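# Sort coloured blocks into their matching circles

## Task

Move every block so that it sits completely within the circle that matches its colour, and release it there.

## Robot and tools

ROBOT. One six-joint arm (waist, shoulder, elbow, wrist pitch, wrist yaw, wrist roll) ending in a two-finger parallel gripper. The fingers point along the gripper's own +x axis and close along its y axis. The reported hand point (end_effector_position) lies midway between the finger pads, roughly 3-4 cm short of the fingertips. Joint ranges in rad: waist -3.054 to 3.054, shoulder 0.000 to 3.142, elbow 0.000 to 2.356, wrist pitch -1.571 to 1.571, wrist yaw -1.571 to 1.571, wrist roll -3.142 to 3.142. Load limits in N m: waist 17.8, shoulder 22, elbow 22, wrist pitch 5.8, wrist yaw 5.78, wrist roll 5.42; a carried block's weight adds to them.

FRAMES. Results report the hand in the scene frame: origin on the tabletop straight beneath the arm base, +z up, +y to the left when facing along +x. Position is in metres, orientation as a quaternion w,x,y,z, velocities in m/s and rad/s. The base may sit tilted, and the reported position gets less accurate at long reach. Motion commands, by contrast, are expressed in the gripper's own axes.

execute_actions(actions). actions is a list of actions run one after another; an empty list only fetches the current state and images. Each action is a table of at most 15 rows, one row per 1/30 s step; if fewer rows are given, the final row repeats until 15 steps pass. A row is 7 numbers, each in [-1, 1]: dx, dy, dz, rx, ry, rz, opening. The first six are an offset of the gripper from where it was measured at the start of that action (for the first action of a call, from the last pose a result showed), in the gripper frame; every row refers back to that same start, not to the row before. A value of 1.0 equals 0.6 m of travel or 180 degrees of turn; rx, ry, rz form a single rotation vector. opening is absolute, not an offset: +1 is fully open (0.088 m), empty fingers touch near -0.80, and anything below that down to -1 adds nothing. Closing from fully open needs at least about 0.5 s.

move(target, speed, blocking). target is one 7-number row as above: an offset in the gripper frame measured from the pose in this scene's latest result that reported one, plus an absolute opening (sent when the move begins). The gripper travels a straight path toward it, lasting 0.5 to 10 s (cut off at 10 s), turning the short way round. speed is the path's top speed in m/s, 0.002 to 0.5, default 0.25; turning is capped at twice that in rad/s. The path ignores obstacles, the hand may lag, wander, or overshoot speed near full stretch. Faster contact and a target deeper past the contact both mean harder pushes. blocking=false returns after 0.5 s while motion continues; until a result shows the move has ended, other moves and action rows are rejected, so use wait or stop. The extra 'move:' line reports the ending (done = resting near target; otherwise off_target, moving, held, fault) and active limits: paced = pose clipped, held = some steps blocked by a check, after which the arm may suddenly go much faster than speed. The distance to target is also given.

wait(seconds): 0 to 10; lets time pass holding the last command, returning early if a running move ends. stop(): brakes a running move (needs braking room; fingers keep moving). zoom_image(camera, region): camera is cam_head_left or cam_head_right (both 504x504); region [x0, y0, x1, y1] in pixels from the top-left, at most 504 by 504. read_manual(section): only the licence texts. finished_scene(scene): pass the current scene's number to end it for good once blocks are placed and released; the result says whether it succeeded.

CONTROL DETAILS. Each control step the commanded pose is clipped to within 70 mm and 16 degrees of the measured pose; position wins over orientation if both cannot be met. After an action the arm stops at the last clipped pose, so a far goal may need further actions. 'Hand target' shows the pose currently being driven toward. Friction can leave the hand short or slightly tilted, and tiny moves may not happen; check pose after each move and correct any tilt. 'pose unreachable' means the clearance check (which treats the base mount as arm) altered or blocked the command.

RESULT LINES. Joint positions and velocities list the six joints then the pad gap (m). grip_measured is the opening on the command scale; readings may be offset by about 1 mm and read up to ~3 mm (0.061) narrow when squeezing. To hold a block, command about 0.07 below grip_measured (less for a lighter hold); parts under ~3 mm wide get proportionally less force. grip_effort_n is motor effort in N (negative = closing), capped near 83 N, noisy, not a pad force. Joint torques and External joint torques (estimated push-back, including friction and held weight) follow the joint order; step readings list positions at some steps, HELD marking a step held back.

AVOID. Anything leaving the table fails the task. Avoid drops, slips, slams and hard pushes. Contact torque reaching a load limit causes a TORQUE FAULT: the arm freezes 10 s and the rest of the call is skipped. Holding loads heats motors: warnings from 50 °C, and at 95 °C an OVER-TEMPERATURE FAULT holds the arm, possibly cutting power so it falls limp. Occasional tugs on a held part or nudges to loose blocks can occur. The robot keeps its last command while you compose replies.

Each tool is called after "Request:" as name(argument=value, ...), one argument or row to a line, values as JSON.

## Session

Request:
execute_actions(
  actions=[],
)

Scene clock: 0.00 s.
end_effector_position=(-0.1680, +0.3478, +0.2199) grip_measured=+0.822 grip_effort_n=n/a end_effector_quat_wxyz=(+0.286, +0.193, +0.382, +0.857) end_effector_velocity=(-0.001, -0.003, +0.002) end_effector_angular_velocity=(+0.018, -0.001, +0.016)
Joint positions: [ 1.897  0.844  0.163  1.409 -0.577  0.587  0.079]
Joint velocities: [-0.002 -0.002 -0.002  0.007 -0.022 -0.007 -0.   ]
Joint torques (N m, as the arm reports them, + toward a larger angle): no reading
External joint torques (N m, as the arm's controller estimates them; a push from outside toward a larger angle lowers the number): no reading
Motor temperatures (°C, as the motors report them): [20 22 21 21 21 23]
Heat: hottest wrist roll 23 °C (+0.0 °C/min).
Hand target: -0.168, +0.348, +0.220; +0.286, +0.193, +0.382, +0.857

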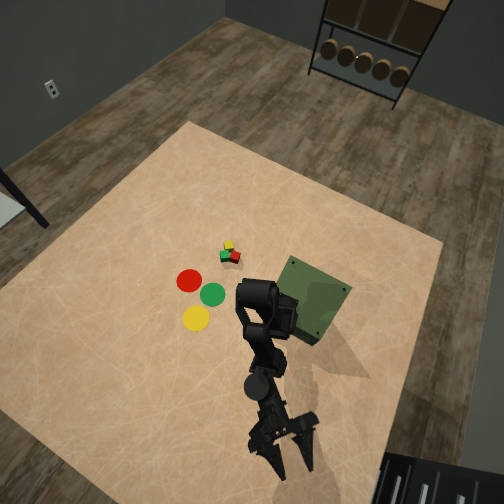

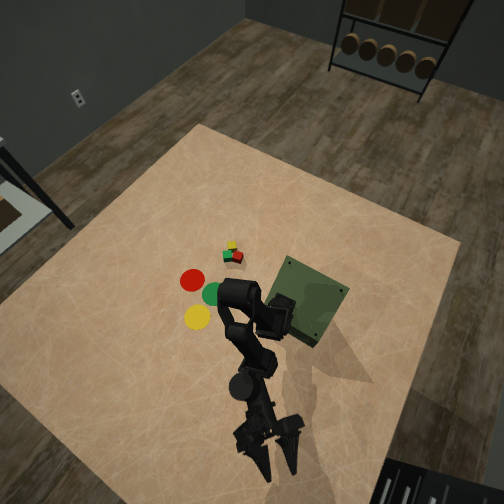

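Request:
move(
  target=[-0.85,0.006,0.09,0.366,-0.053,-0.578,1],
)

Scene clock: 7.23 s.
end_effector_position=(+0.2474, +0.0496, +0.2028) grip_measured=+0.982 grip_effort_n=10.9 end_effector_quat_wxyz=(+0.715, +0.002, +0.699, -0.005) end_effector_velocity=(-0.001, +0.002, -0.001) end_effector_angular_velocity=(+0.018, +0.013, +0.006)
Joint positions: [-0.6    1.821  1.116 -1.336 -0.717 -0.654  0.087]
Joint velocities: [ 0.002  0.012  0.007 -0.022 -0.007 -0.022 -0.   ]
Joint torques (N m, as the arm reports them, + toward a larger angle): [-3.81 -2.33  5.49 -0.15  0.03 -0.18]
External joint torques (N m, as the arm's controller estimates them; a push from outside toward a larger angle lowers the number): [ 0.97  0.67  1.06 -0.42  0.08 -0.18]
Motor temperatures (°C, as the motors report them): [20 22 21 21 21 23]
Heat: hottest wrist roll 23 °C (+0.0 °C/min).
Hand target: +0.249, +0.050, +0.203; +0.712, -0.002, +0.702, -0.003
Off the commanded pose: 0.003 m, 1 deg.
move: done; limits=paced

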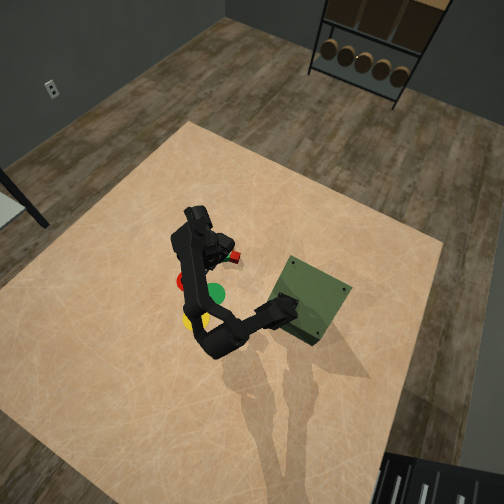

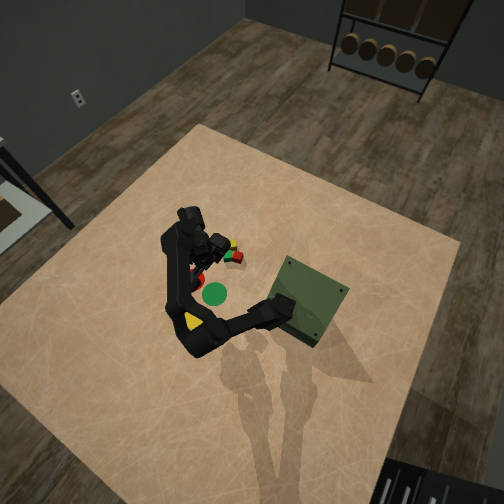

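Descend to calibrate (local x=down, y=y, z=world x).

Request:
move(
  target=[0.22,0,0,0,0,0,1],
)

Request:
zoom_image(
  camera="cam_head_left",
  region=[140,180,320,360],
)

Request:
zoom_image(
  camera="cam_head_right",
  region=[140,180,320,360],
)

Scene clock: 8.67 s.
end_effector_position=(+0.2527, +0.0503, +0.0746) grip_measured=+0.982 grip_effort_n=10.9 end_effector_quat_wxyz=(+0.718, -0.003, +0.696, -0.000) end_effector_velocity=(+0.000, -0.002, -0.002) end_effector_angular_velocity=(-0.008, -0.005, -0.012)
Joint positions: [-0.253  1.855  0.767 -0.614 -0.826 -0.196  0.087]
Joint velocities: [ 0.002  0.002 -0.007  0.022  0.007  0.022 -0.   ]
Joint torques (N m, as the arm reports them, + toward a larger angle): [-4.02 -2.94  2.5   0.23 -0.1   0.18]
External joint torques (N m, as the arm's controller estimates them; a push from outside toward a larger angle lowers the number): [ 0.96  0.86 -0.74 -0.05 -0.08  0.18]
Motor temperatures (°C, as the motors report them): [21 22 21 21 21 23]
Heat: hottest wrist roll 23 °C (+0.0 °C/min).
Hand target: +0.249, +0.050, +0.071; +0.714, +0.003, +0.700, -0.003
Off the commanded pose: 0.005 m, 1 deg.
move: done

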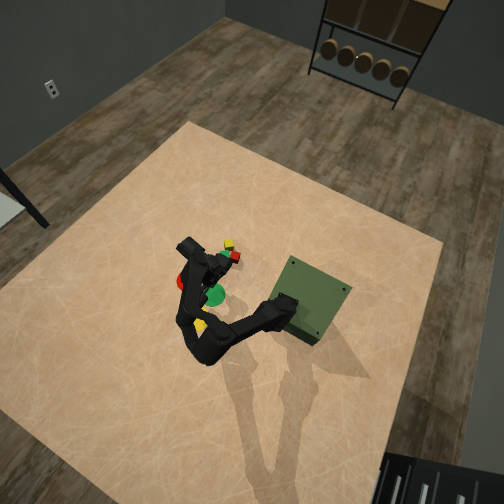

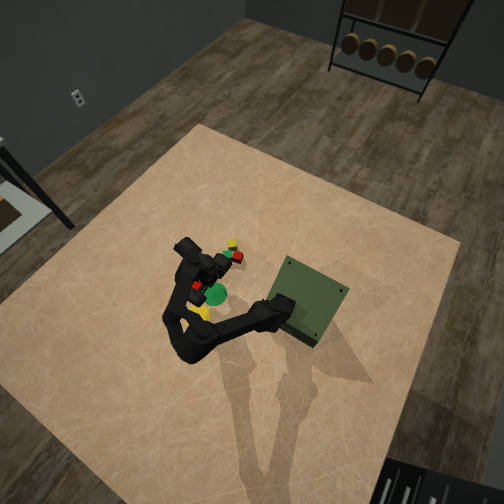

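Region (140, 180, 320, 360) of cam_head_left's 504x504 image, scaled by 2.800, with more detail than that image has.

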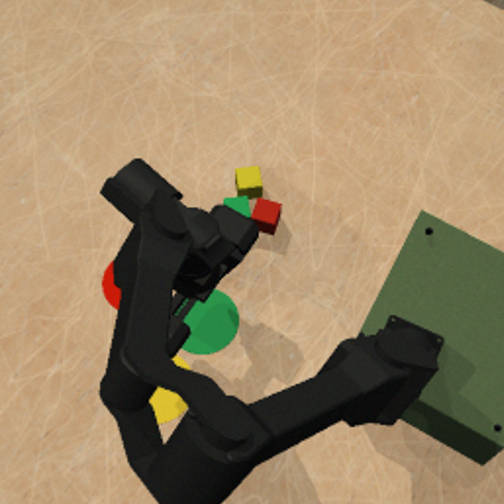

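Region (140, 180, 320, 360) of cam_head_right's 504x504 image, scaled by 2.800, with more detail than that image has.

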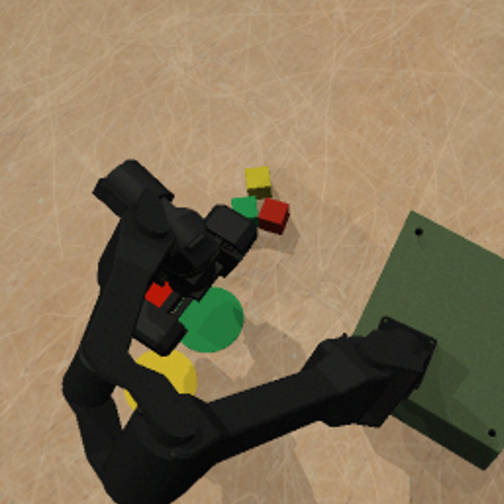

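Request:
move(
  target=[-0.03,-0.3,0,0,0,0.17,0.2],
)

Request:
move(
  target=[0,0,0,0.5,0,0,0.2],
)

Request:
zoom_image(
  camera="cam_head_left",
  region=[140,180,320,360],
)

Request:
zoom_image(
  camera="cam_head_right",
  region=[140,180,320,360],
)

Scene clock: 11.37 s.
end_effector_position=(+0.2538, -0.1288, +0.0962) grip_measured=+0.203 grip_effort_n=-20.2 end_effector_quat_wxyz=(+0.696, +0.177, +0.672, +0.183) end_effector_velocity=(+0.002, -0.003, +0.001) end_effector_angular_velocity=(+0.012, -0.014, +0.001)
Joint positions: [-0.802  2.917  1.564 -1.446 -0.869 -1.317  0.049]
Joint velocities: [-0.007  0.022  0.027 -0.022 -0.007 -0.022 -0.   ]
Joint torques (N m, as the arm reports them, + toward a larger angle): [-5.16 -6.28  4.49 -0.87 -0.08 -0.2 ]
External joint torques (N m, as the arm's controller estimates them; a push from outside toward a larger angle lowers the number): [ 0.44  1.45  0.95 -0.36  0.09 -0.17]
Motor temperatures (°C, as the motors report them): [21 22 21 21 21 23]
Heat: hottest wrist roll 23 °C (+0.0 °C/min).
Hand target: +0.253, -0.131, +0.094; +0.694, +0.179, +0.672, +0.185
Off the commanded pose: 0.003 m, 1 deg.
move: done

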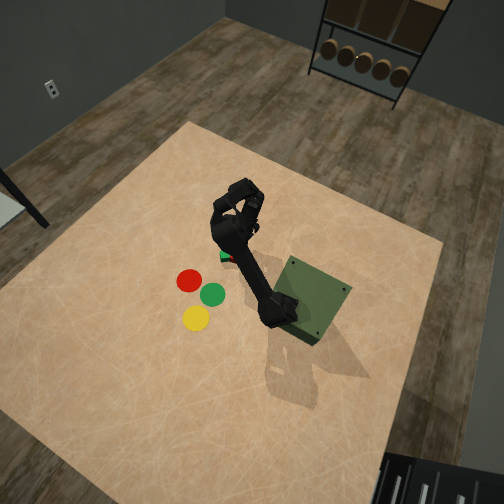

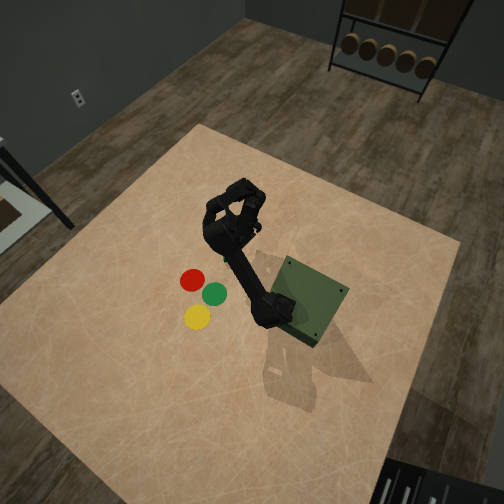

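Scene clock: 15.00 s.
end_effector_position=(+0.2538, -0.1286, +0.0964) grip_measured=+0.203 grip_effort_n=-20.2 end_effector_quat_wxyz=(+0.368, +0.616, +0.606, -0.344) end_effector_velocity=(-0.001, -0.002, +0.001) end_effector_angular_velocity=(-0.007, -0.007, +0.009)
Joint positions: [-0.802  2.917  1.564 -1.448 -0.869  0.245  0.049]
Joint velocities: [-0.007 -0.002 -0.002  0.007  0.007 -0.007 -0.   ]
Joint torques (N m, as the arm reports them, + toward a larger angle): [-4.89 -7.79  3.69 -0.61 -0.09  0.2 ]
External joint torques (N m, as the arm's controller estimates them; a push from outside toward a larger angle lowers the number): [ 0.71  0.02  0.13 -0.11  0.01  0.21]
Motor temperatures (°C, as the motors report them): [21 23 22 22 21 23]
Heat: hottest shoulder 23 °C (+0.0 °C/min).
Hand target: +0.254, -0.129, +0.096; +0.367, +0.617, +0.604, -0.346
Off the commanded pose: 0.000 m, 0 deg.
move: done

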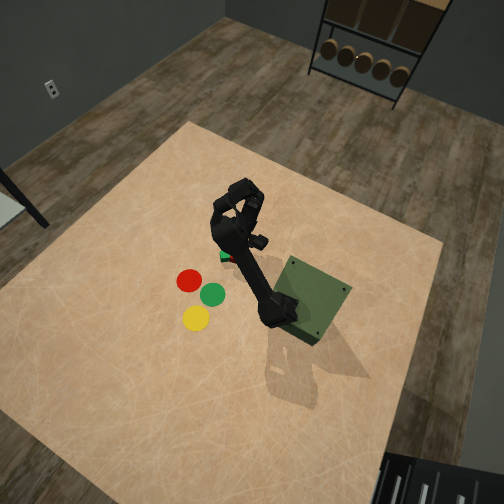

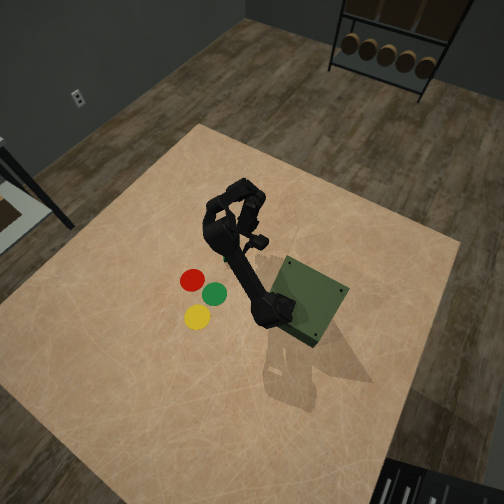

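Region (140, 180, 320, 360) of cam_head_left's 504x504 image, scaled by 2.800, with more detail than that image has.

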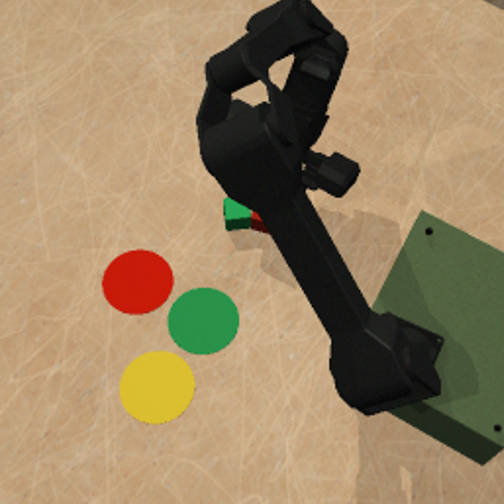

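Region (140, 180, 320, 360) of cam_head_right's 504x504 image, scaled by 2.800, with more detail than that image has.

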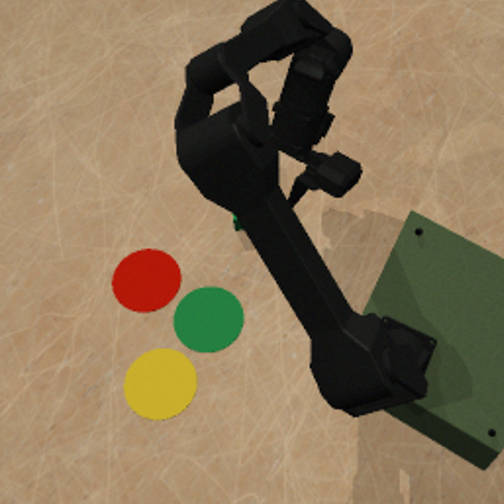

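Request:
move(
  target=[0.083,0,-0.145,0,-0.42,0,0.2],
)

Request:
zoom_image(
  camera="cam_head_left",
  region=[140,180,320,360],
)

Request:
zoom_image(
  camera="cam_head_right",
  region=[140,180,320,360],
)

Scene clock: 18.53 s.
end_effector_position=(+0.2548, -0.0280, +0.0958) grip_measured=+0.203 grip_effort_n=-19.8 end_effector_quat_wxyz=(+0.663, +0.280, +0.258, -0.645) end_effector_velocity=(-0.002, +0.001, +0.000) end_effector_angular_velocity=(-0.008, +0.012, +0.008)
Joint positions: [-0.11   1.799  0.723 -0.469 -0.047  1.582  0.049]
Joint velocities: [ 0.007 -0.007 -0.002 -0.007  0.007 -0.007 -0.   ]
Joint torques (N m, as the arm reports them, + toward a larger angle): [-3.9  -4.74  2.49 -0.19  0.59  0.2 ]
External joint torques (N m, as the arm's controller estimates them; a push from outside toward a larger angle lowers the number): [ 0.97 -0.83 -0.35 -0.45  0.03  0.2 ]
Motor temperatures (°C, as the motors report them): [22 24 22 22 21 23]
Heat: hottest shoulder 24 °C (+3.2 °C/min).
Hand target: +0.253, -0.027, +0.096; +0.663, +0.279, +0.257, -0.646
Off the commanded pose: 0.002 m, 1 deg.
move: done

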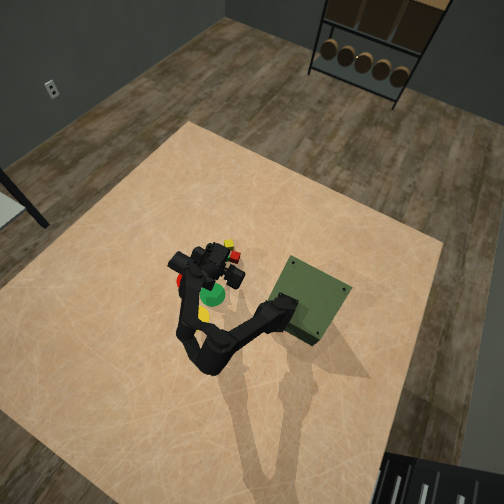

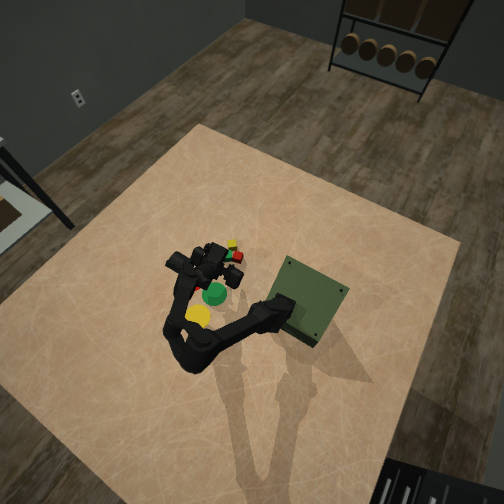

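Region (140, 180, 320, 360) of cam_head_left's 504x504 image, scaled by 2.800, with more detail than that image has.

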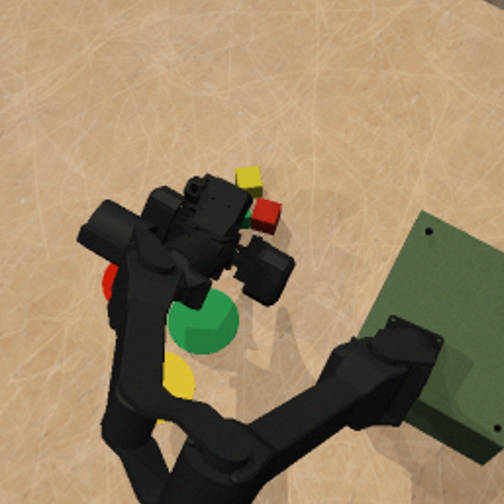

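Region (140, 180, 320, 360) of cam_head_right's 504x504 image, scaled by 2.800, with more detail than that image has.

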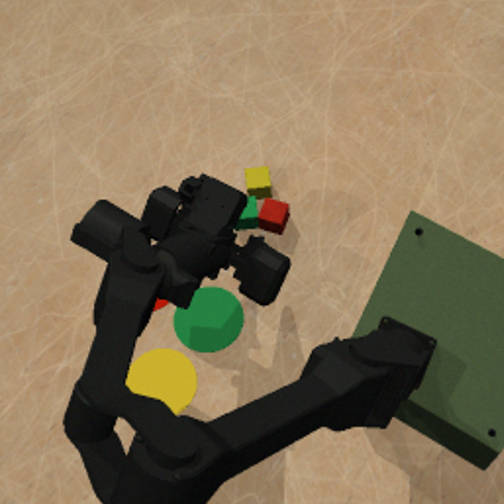

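Request:
move(
  target=[0,0,0,-0.99,0,0,0.2],
  speed=0.5,
)

Request:
zoom_image(
  camera="cam_head_left",
  region=[140,180,320,360],
)

Request:
zoom_image(
  camera="cam_head_right",
  region=[140,180,320,360],
)

Scene clock: 22.83 s.
end_effector_position=(+0.2547, -0.0281, +0.0959) grip_measured=+0.203 grip_effort_n=-20.2 end_effector_quat_wxyz=(-0.291, +0.658, -0.650, -0.245) end_effector_velocity=(-0.005, -0.001, +0.001) end_effector_angular_velocity=(-0.008, +0.039, +0.007)
Joint positions: [-0.108  1.799  0.723 -0.469 -0.044 -1.52   0.049]
Joint velocities: [-0.002 -0.002 -0.002 -0.022  0.007 -0.037 -0.   ]
Joint torques (N m, as the arm reports them, + toward a larger angle): [-4.37 -3.88  3.01  0.03  0.38 -0.15]
External joint torques (N m, as the arm's controller estimates them; a push from outside toward a larger angle lowers the number): [ 0.48 -0.02  0.18 -0.21 -0.1  -0.15]
Motor temperatures (°C, as the motors report them): [22 24 22 22 22 23]
Heat: hottest shoulder 24 °C (+2.6 °C/min).
Hand target: +0.255, -0.028, +0.096; -0.290, +0.658, -0.649, -0.248
Off the commanded pose: 0.000 m, 0 deg.
move: done

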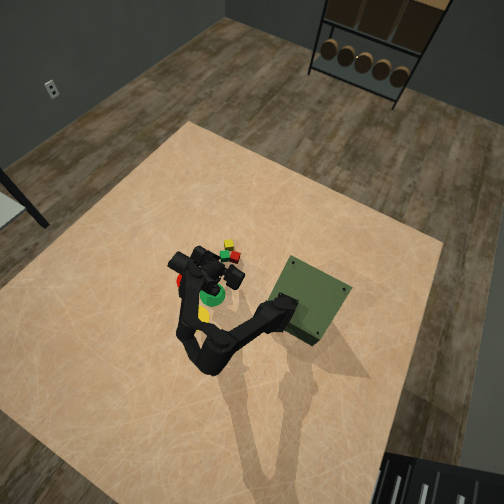

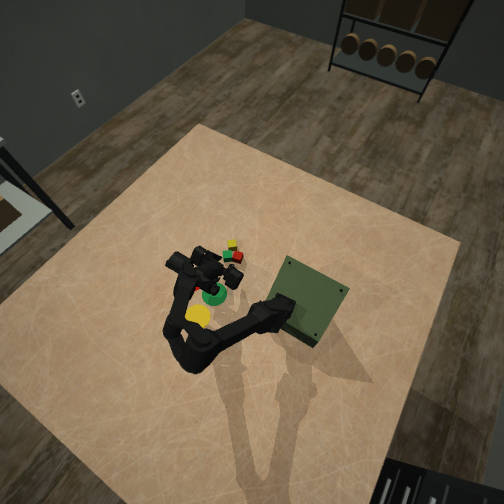

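Region (140, 180, 320, 360) of cam_head_left's 504x504 image, scaled by 2.800, with more detail than that image has.

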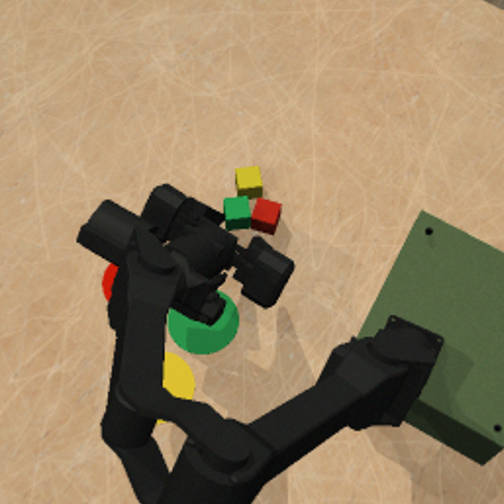

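Region (140, 180, 320, 360) of cam_head_right's 504x504 image, scaled by 2.800, with more detail than that image has.

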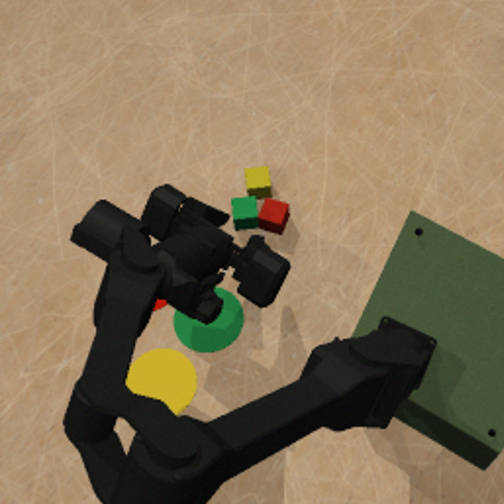

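Request:
move(
  target=[0.11,-0.05,-0.048,0,0,0,0.2],
  speed=0.1,
)

Request:
zoom_image(
  camera="cam_head_left",
  region=[140,180,320,360],
)

Request:
zoom_image(
  camera="cam_head_right",
  region=[140,180,320,360],
)

Scene clock: 25.47 s.
end_effector_position=(+0.2836, -0.0943, +0.0732) grip_measured=+0.203 grip_effort_n=-19.8 end_effector_quat_wxyz=(-0.292, +0.658, -0.651, -0.243) end_effector_velocity=(-0.004, -0.001, -0.002) end_effector_angular_velocity=(+0.009, +0.014, -0.008)
Joint positions: [-0.204  2.115  0.809 -0.244 -0.044 -1.613  0.049]
Joint velocities: [-0.002  0.007 -0.002 -0.007 -0.007 -0.007  0.   ]
Joint torques (N m, as the arm reports them, + toward a larger angle): [-5.24 -3.71  3.49  0.27  0.42 -0.18]
External joint torques (N m, as the arm's controller estimates them; a push from outside toward a larger angle lowers the number): [ 0.46  1.01  0.93 -0.08 -0.05 -0.18]
Motor temperatures (°C, as the motors report them): [22 24 22 22 22 23]
Heat: hottest shoulder 24 °C (+2.4 °C/min).
Hand target: +0.285, -0.096, +0.072; -0.291, +0.658, -0.650, -0.244
Off the commanded pose: 0.003 m, 0 deg.
move: done

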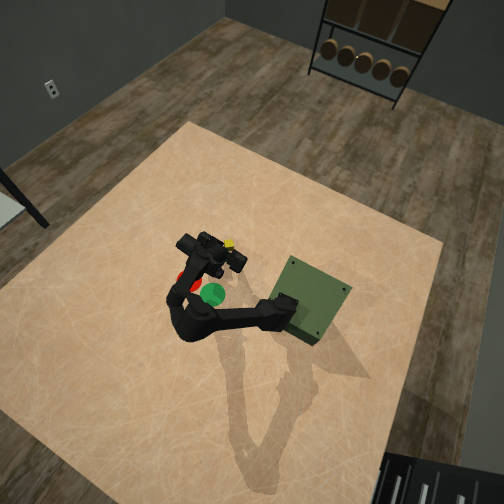

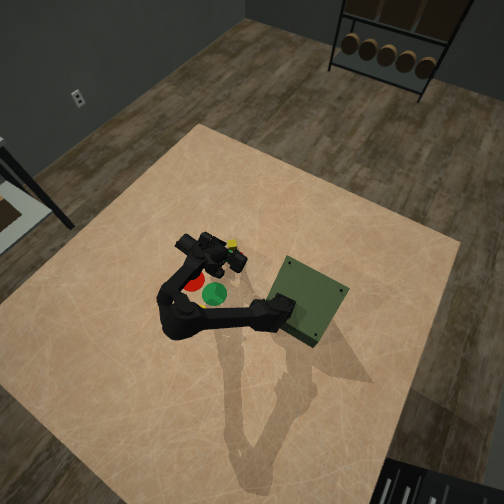

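Region (140, 180, 320, 360) of cam_head_left's 504x504 image, scaled by 2.800, with more detail than that image has.

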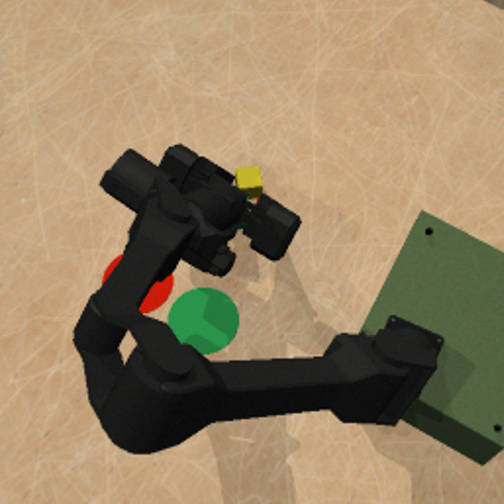

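Region (140, 180, 320, 360) of cam_head_right's 504x504 image, scaled by 2.800, with more detail than that image has.

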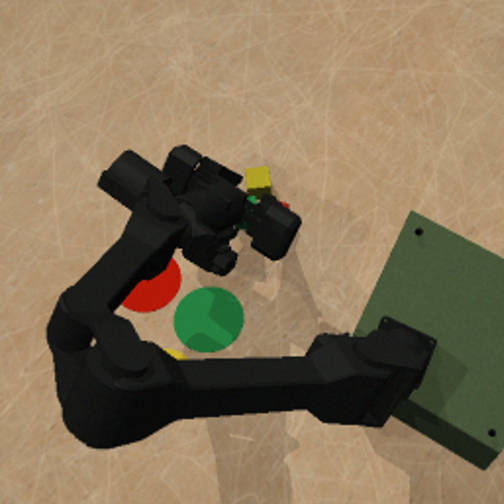

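Request:
move(
  target=[0.052,-0.023,-0.08,0,-0.25,0,0.6],
)

Request:
move(
  target=[0,0,0,-0.2,0,0,0.6],
)

Request:
move(
  target=[0.07,0,0,0,0,0,0.6],
  speed=0.05,
)

Request:
move(
  target=[0,0,0,0,0,0,-0.6],
)

Request:
zoom_image(
  camera="cam_head_right",
  region=[140,180,320,360],
)

Scene clock: 28.57 s.
end_effector_position=(+0.2957, -0.1490, +0.0891) grip_measured=+0.597 grip_effort_n=12.3 end_effector_quat_wxyz=(+0.517, -0.518, +0.493, +0.472) end_effector_velocity=(-0.001, +0.002, -0.000) end_effector_angular_velocity=(+0.035, +0.002, -0.004)
Joint positions: [-0.665  2.579  1.28  -0.727 -0.704 -2.25   0.068]
Joint velocities: [-0.007  0.017  0.017 -0.037 -0.022 -0.022  0.   ]
Joint torques (N m, as the arm reports them, + toward a larger angle): [-5.52 -5.44  4.92 -0.16 -0.14 -0.17]
External joint torques (N m, as the arm's controller estimates them; a push from outside toward a larger angle lowers the number): [ 0.62  1.29  0.9  -0.44 -0.08 -0.18]
Motor temperatures (°C, as the motors report them): [23 24 22 22 22 23]
Heat: hottest shoulder 24 °C (+2.1 °C/min).
Hand target: +0.296, -0.151, +0.088; +0.518, -0.516, +0.491, +0.474
Off the commanded pose: 0.003 m, 1 deg.
move: done

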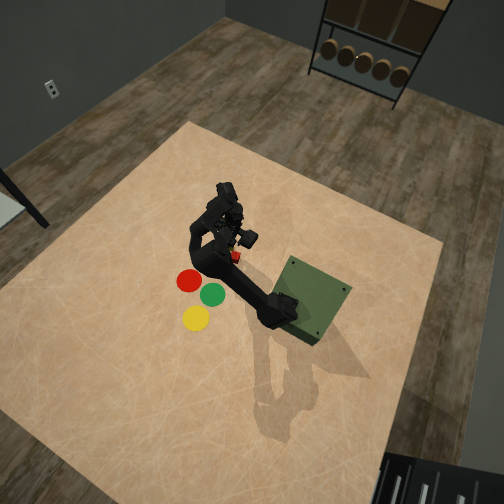

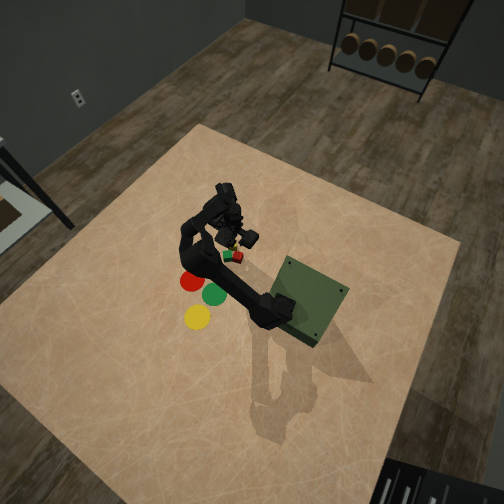

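Scene clock: 30.30 s.
end_effector_position=(+0.2958, -0.1491, +0.0891) grip_measured=+0.597 grip_effort_n=12.3 end_effector_quat_wxyz=(-0.334, +0.651, -0.325, -0.599) end_effector_velocity=(+0.000, +0.000, +0.003) end_effector_angular_velocity=(-0.008, +0.002, +0.021)
Joint positions: [-0.665  2.579  1.28  -0.727 -0.704 -2.87   0.068]
Joint velocities: [-0.002 -0.007  0.002 -0.007  0.007 -0.022 -0.   ]
Joint torques (N m, as the arm reports them, + toward a larger angle): [-5.38 -6.83  4.13  0.02 -0.03 -0.17]
External joint torques (N m, as the arm's controller estimates them; a push from outside toward a larger angle lowers the number): [ 0.73 -0.02  0.06 -0.26  0.01 -0.17]
Motor temperatures (°C, as the motors report them): [23 24 22 22 22 23]
Heat: hottest shoulder 24 °C (+2.0 °C/min).
Hand target: +0.296, -0.149, +0.089; -0.331, +0.652, -0.323, -0.601
Off the commanded pose: 0.000 m, 0 deg.
move: done

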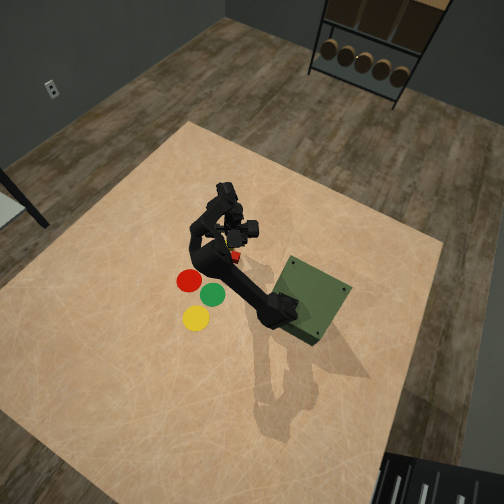

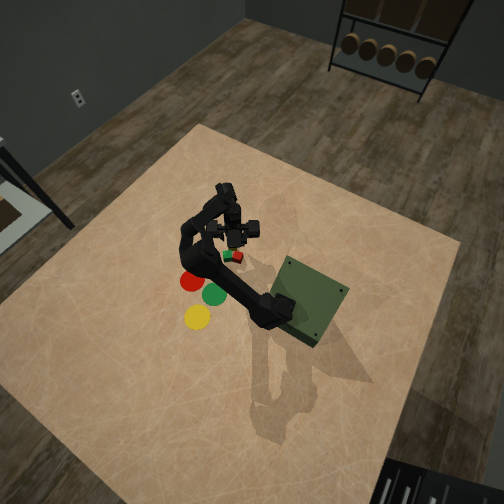

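Scene clock: 31.50 s.
end_effector_position=(+0.3034, -0.1504, +0.0533) grip_measured=+0.597 grip_effort_n=11.9 end_effector_quat_wxyz=(-0.329, +0.658, -0.321, -0.596) end_effector_velocity=(-0.001, +0.002, +0.001) end_effector_angular_velocity=(+0.009, -0.001, +0.002)
Joint positions: [-0.588  2.63   1.239 -0.552 -0.736 -2.777  0.068]
Joint velocities: [-0.002 -0.002 -0.002 -0.007 -0.007 -0.007 -0.   ]
Joint torques (N m, as the arm reports them, + toward a larger angle): [-5.09 -5.39  2.78  0.23 -0.11  0.19]
External joint torques (N m, as the arm's controller estimates them; a push from outside toward a larger angle lowers the number): [ 1.21  1.4  -0.83 -0.07 -0.08  0.19]
Motor temperatures (°C, as the motors report them): [23 24 22 22 22 23]
Heat: hottest shoulder 24 °C (+1.9 °C/min).
Hand target: +0.298, -0.150, +0.047; -0.334, +0.651, -0.325, -0.600
Off the commanded pose: 0.008 m, 1 deg.
move: done

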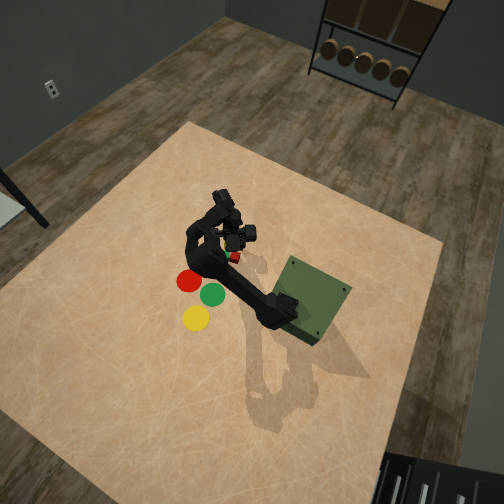

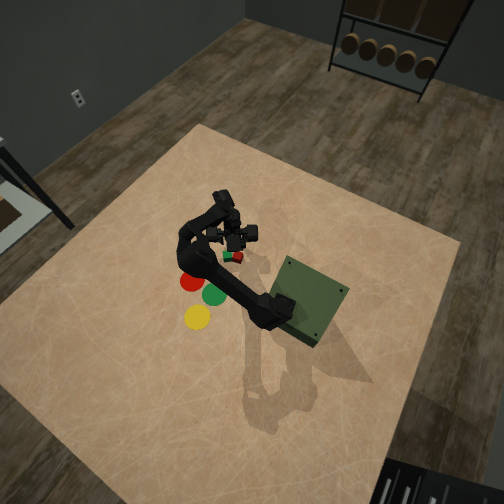

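Scene clock: 32.07 s.
end_effector_position=(+0.3033, -0.1509, +0.0538) grip_measured=-0.206 grip_effort_n=-83.5 end_effector_quat_wxyz=(-0.329, +0.659, -0.321, -0.595) end_effector_velocity=(-0.002, -0.000, +0.001) end_effector_angular_velocity=(-0.003, +0.007, +0.000)
Joint positions: [-0.59   2.63   1.239 -0.552 -0.736 -2.777  0.029]
Joint velocities: [-0.002 -0.002 -0.002 -0.007  0.007 -0.007 -0.   ]
Joint torques (N m, as the arm reports them, + toward a larger angle): [-5.36 -6.87  3.8   0.05 -0.03  0.  ]
External joint torques (N m, as the arm's controller estimates them; a push from outside toward a larger angle lowers the number): [ 0.95 -0.09  0.18 -0.25 -0.01  0.  ]
Motor temperatures (°C, as the motors report them): [23 24 22 22 22 23]
Heat: hottest shoulder 24 °C (+1.9 °C/min).
Hand target: +0.303, -0.150, +0.053; -0.329, +0.658, -0.321, -0.596
Off the commanded pose: 0.001 m, 0 deg.
move: done

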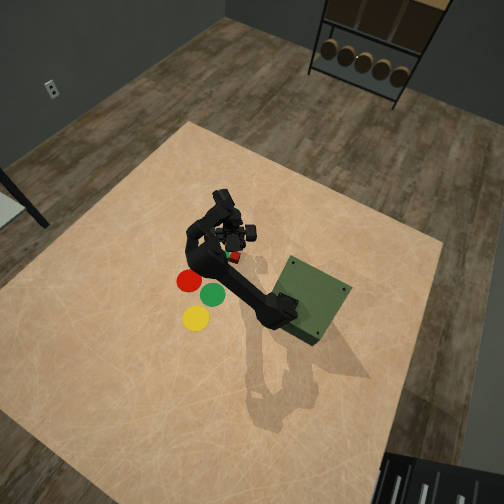

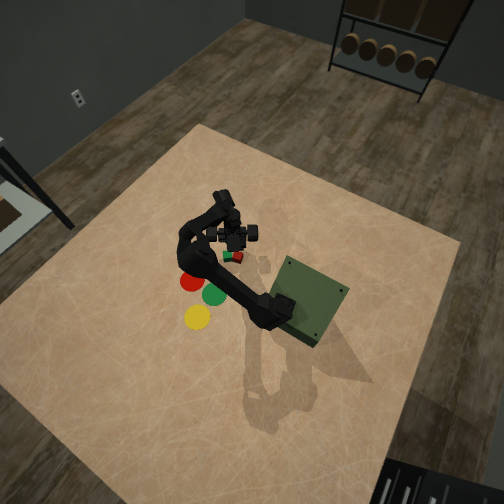

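Region (140, 180, 320, 360) of cam_head_right's 504x504 image, scaled by 2.800, with more detail than that image has.

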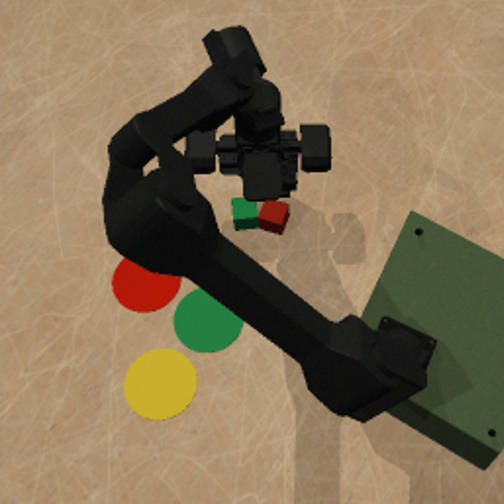

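Request:
move(
  target=[-0.07,0,0,0,0,0,-0.3],
  speed=0.1,
)

Request:
move(
  target=[0,-0.2,0.41,0,0,0,-0.3],
)

Request:
zoom_image(
  camera="cam_head_right",
  region=[140,180,320,360],
)

Request:
zoom_image(
  camera="cam_head_left",
  region=[140,180,320,360],
)

Scene clock: 33.43 s.
end_effector_position=(+0.2962, -0.1493, +0.0907) grip_measured=-0.206 grip_effort_n=-83.5 end_effector_quat_wxyz=(-0.335, +0.653, -0.325, -0.597) end_effector_velocity=(+0.002, +0.001, +0.003) end_effector_angular_velocity=(+0.004, -0.008, +0.008)
Joint positions: [-0.669  2.576  1.279 -0.725 -0.705 -2.869  0.029]
Joint velocities: [-0.002 -0.002  0.007 -0.007 -0.007 -0.007  0.   ]
Joint torques (N m, as the arm reports them, + toward a larger angle): [-5.68 -7.87  5.1  -0.15  0.06 -0.18]
External joint torques (N m, as the arm's controller estimates them; a push from outside toward a larger angle lowers the number): [ 0.42 -1.07  1.   -0.45  0.09 -0.18]
Motor temperatures (°C, as the motors report them): [23 24 22 22 22 23]
Heat: hottest shoulder 24 °C (+1.8 °C/min).
Hand target: +0.300, -0.150, +0.096; -0.329, +0.659, -0.322, -0.595
Off the commanded pose: 0.006 m, 1 deg.
move: done

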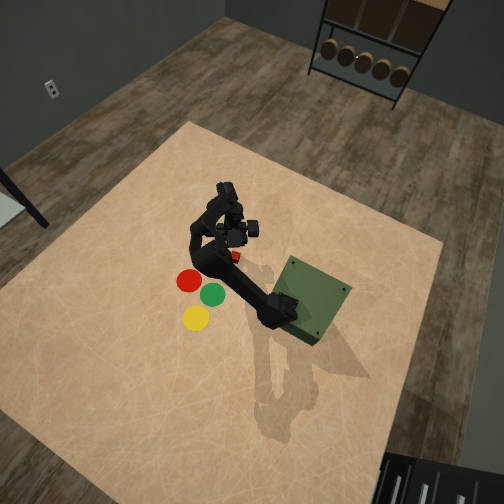

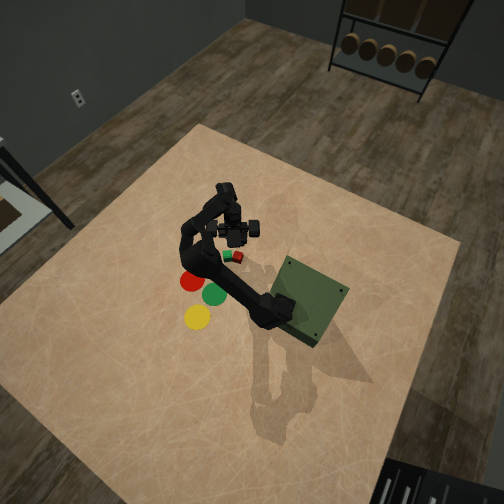

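Scene clock: 35.13 s.
end_effector_position=(+0.2584, +0.1221, +0.0819) grip_measured=-0.206 grip_effort_n=-83.5 end_effector_quat_wxyz=(-0.336, +0.651, -0.321, -0.600) end_effector_velocity=(-0.002, +0.001, +0.001) end_effector_angular_velocity=(-0.007, -0.001, -0.004)
Joint positions: [-0.079  1.613  0.783 -0.619 -0.818 -2.062  0.029]
Joint velocities: [ 0.002 -0.012 -0.002 -0.007  0.007  0.007 -0.   ]
Joint torques (N m, as the arm reports them, + toward a larger angle): [-3.56 -4.52  2.66  0.21  0.07  0.18]
External joint torques (N m, as the arm's controller estimates them; a push from outside toward a larger angle lowers the number): [ 0.95 -0.91 -0.68 -0.07  0.1   0.18]
Motor temperatures (°C, as the motors report them): [23 24 22 21 22 23]
Heat: hottest shoulder 24 °C (+1.7 °C/min).
Hand target: +0.256, +0.123, +0.081; -0.336, +0.650, -0.323, -0.600
Off the commanded pose: 0.002 m, 1 deg.
move: done

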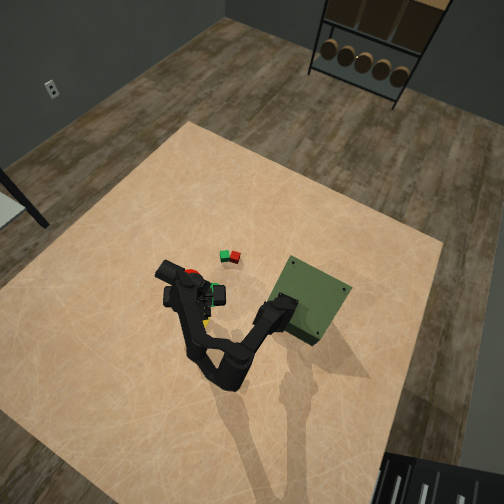

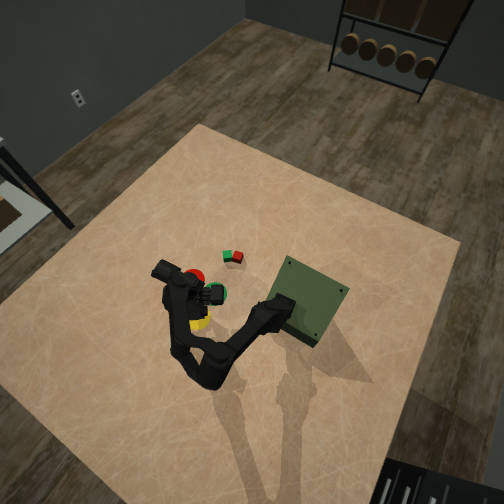

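Region (140, 180, 320, 360) of cam_head_right's 504x504 image, scaled by 2.800, with more detail than that image has.

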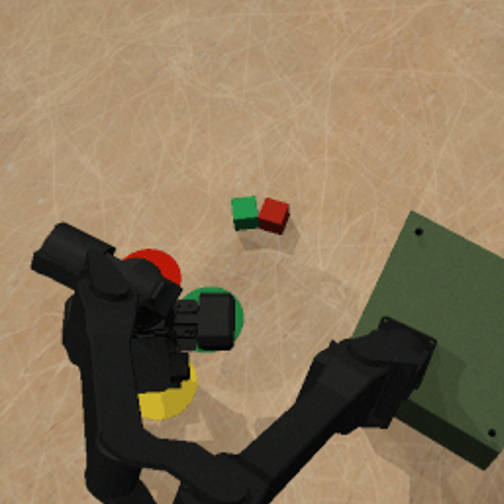

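Region (140, 180, 320, 360) of cam_head_left's 504x504 image, scaled by 2.800, with more detail than that image has.

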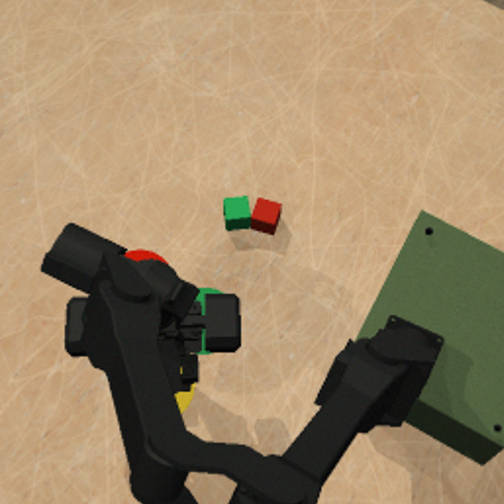

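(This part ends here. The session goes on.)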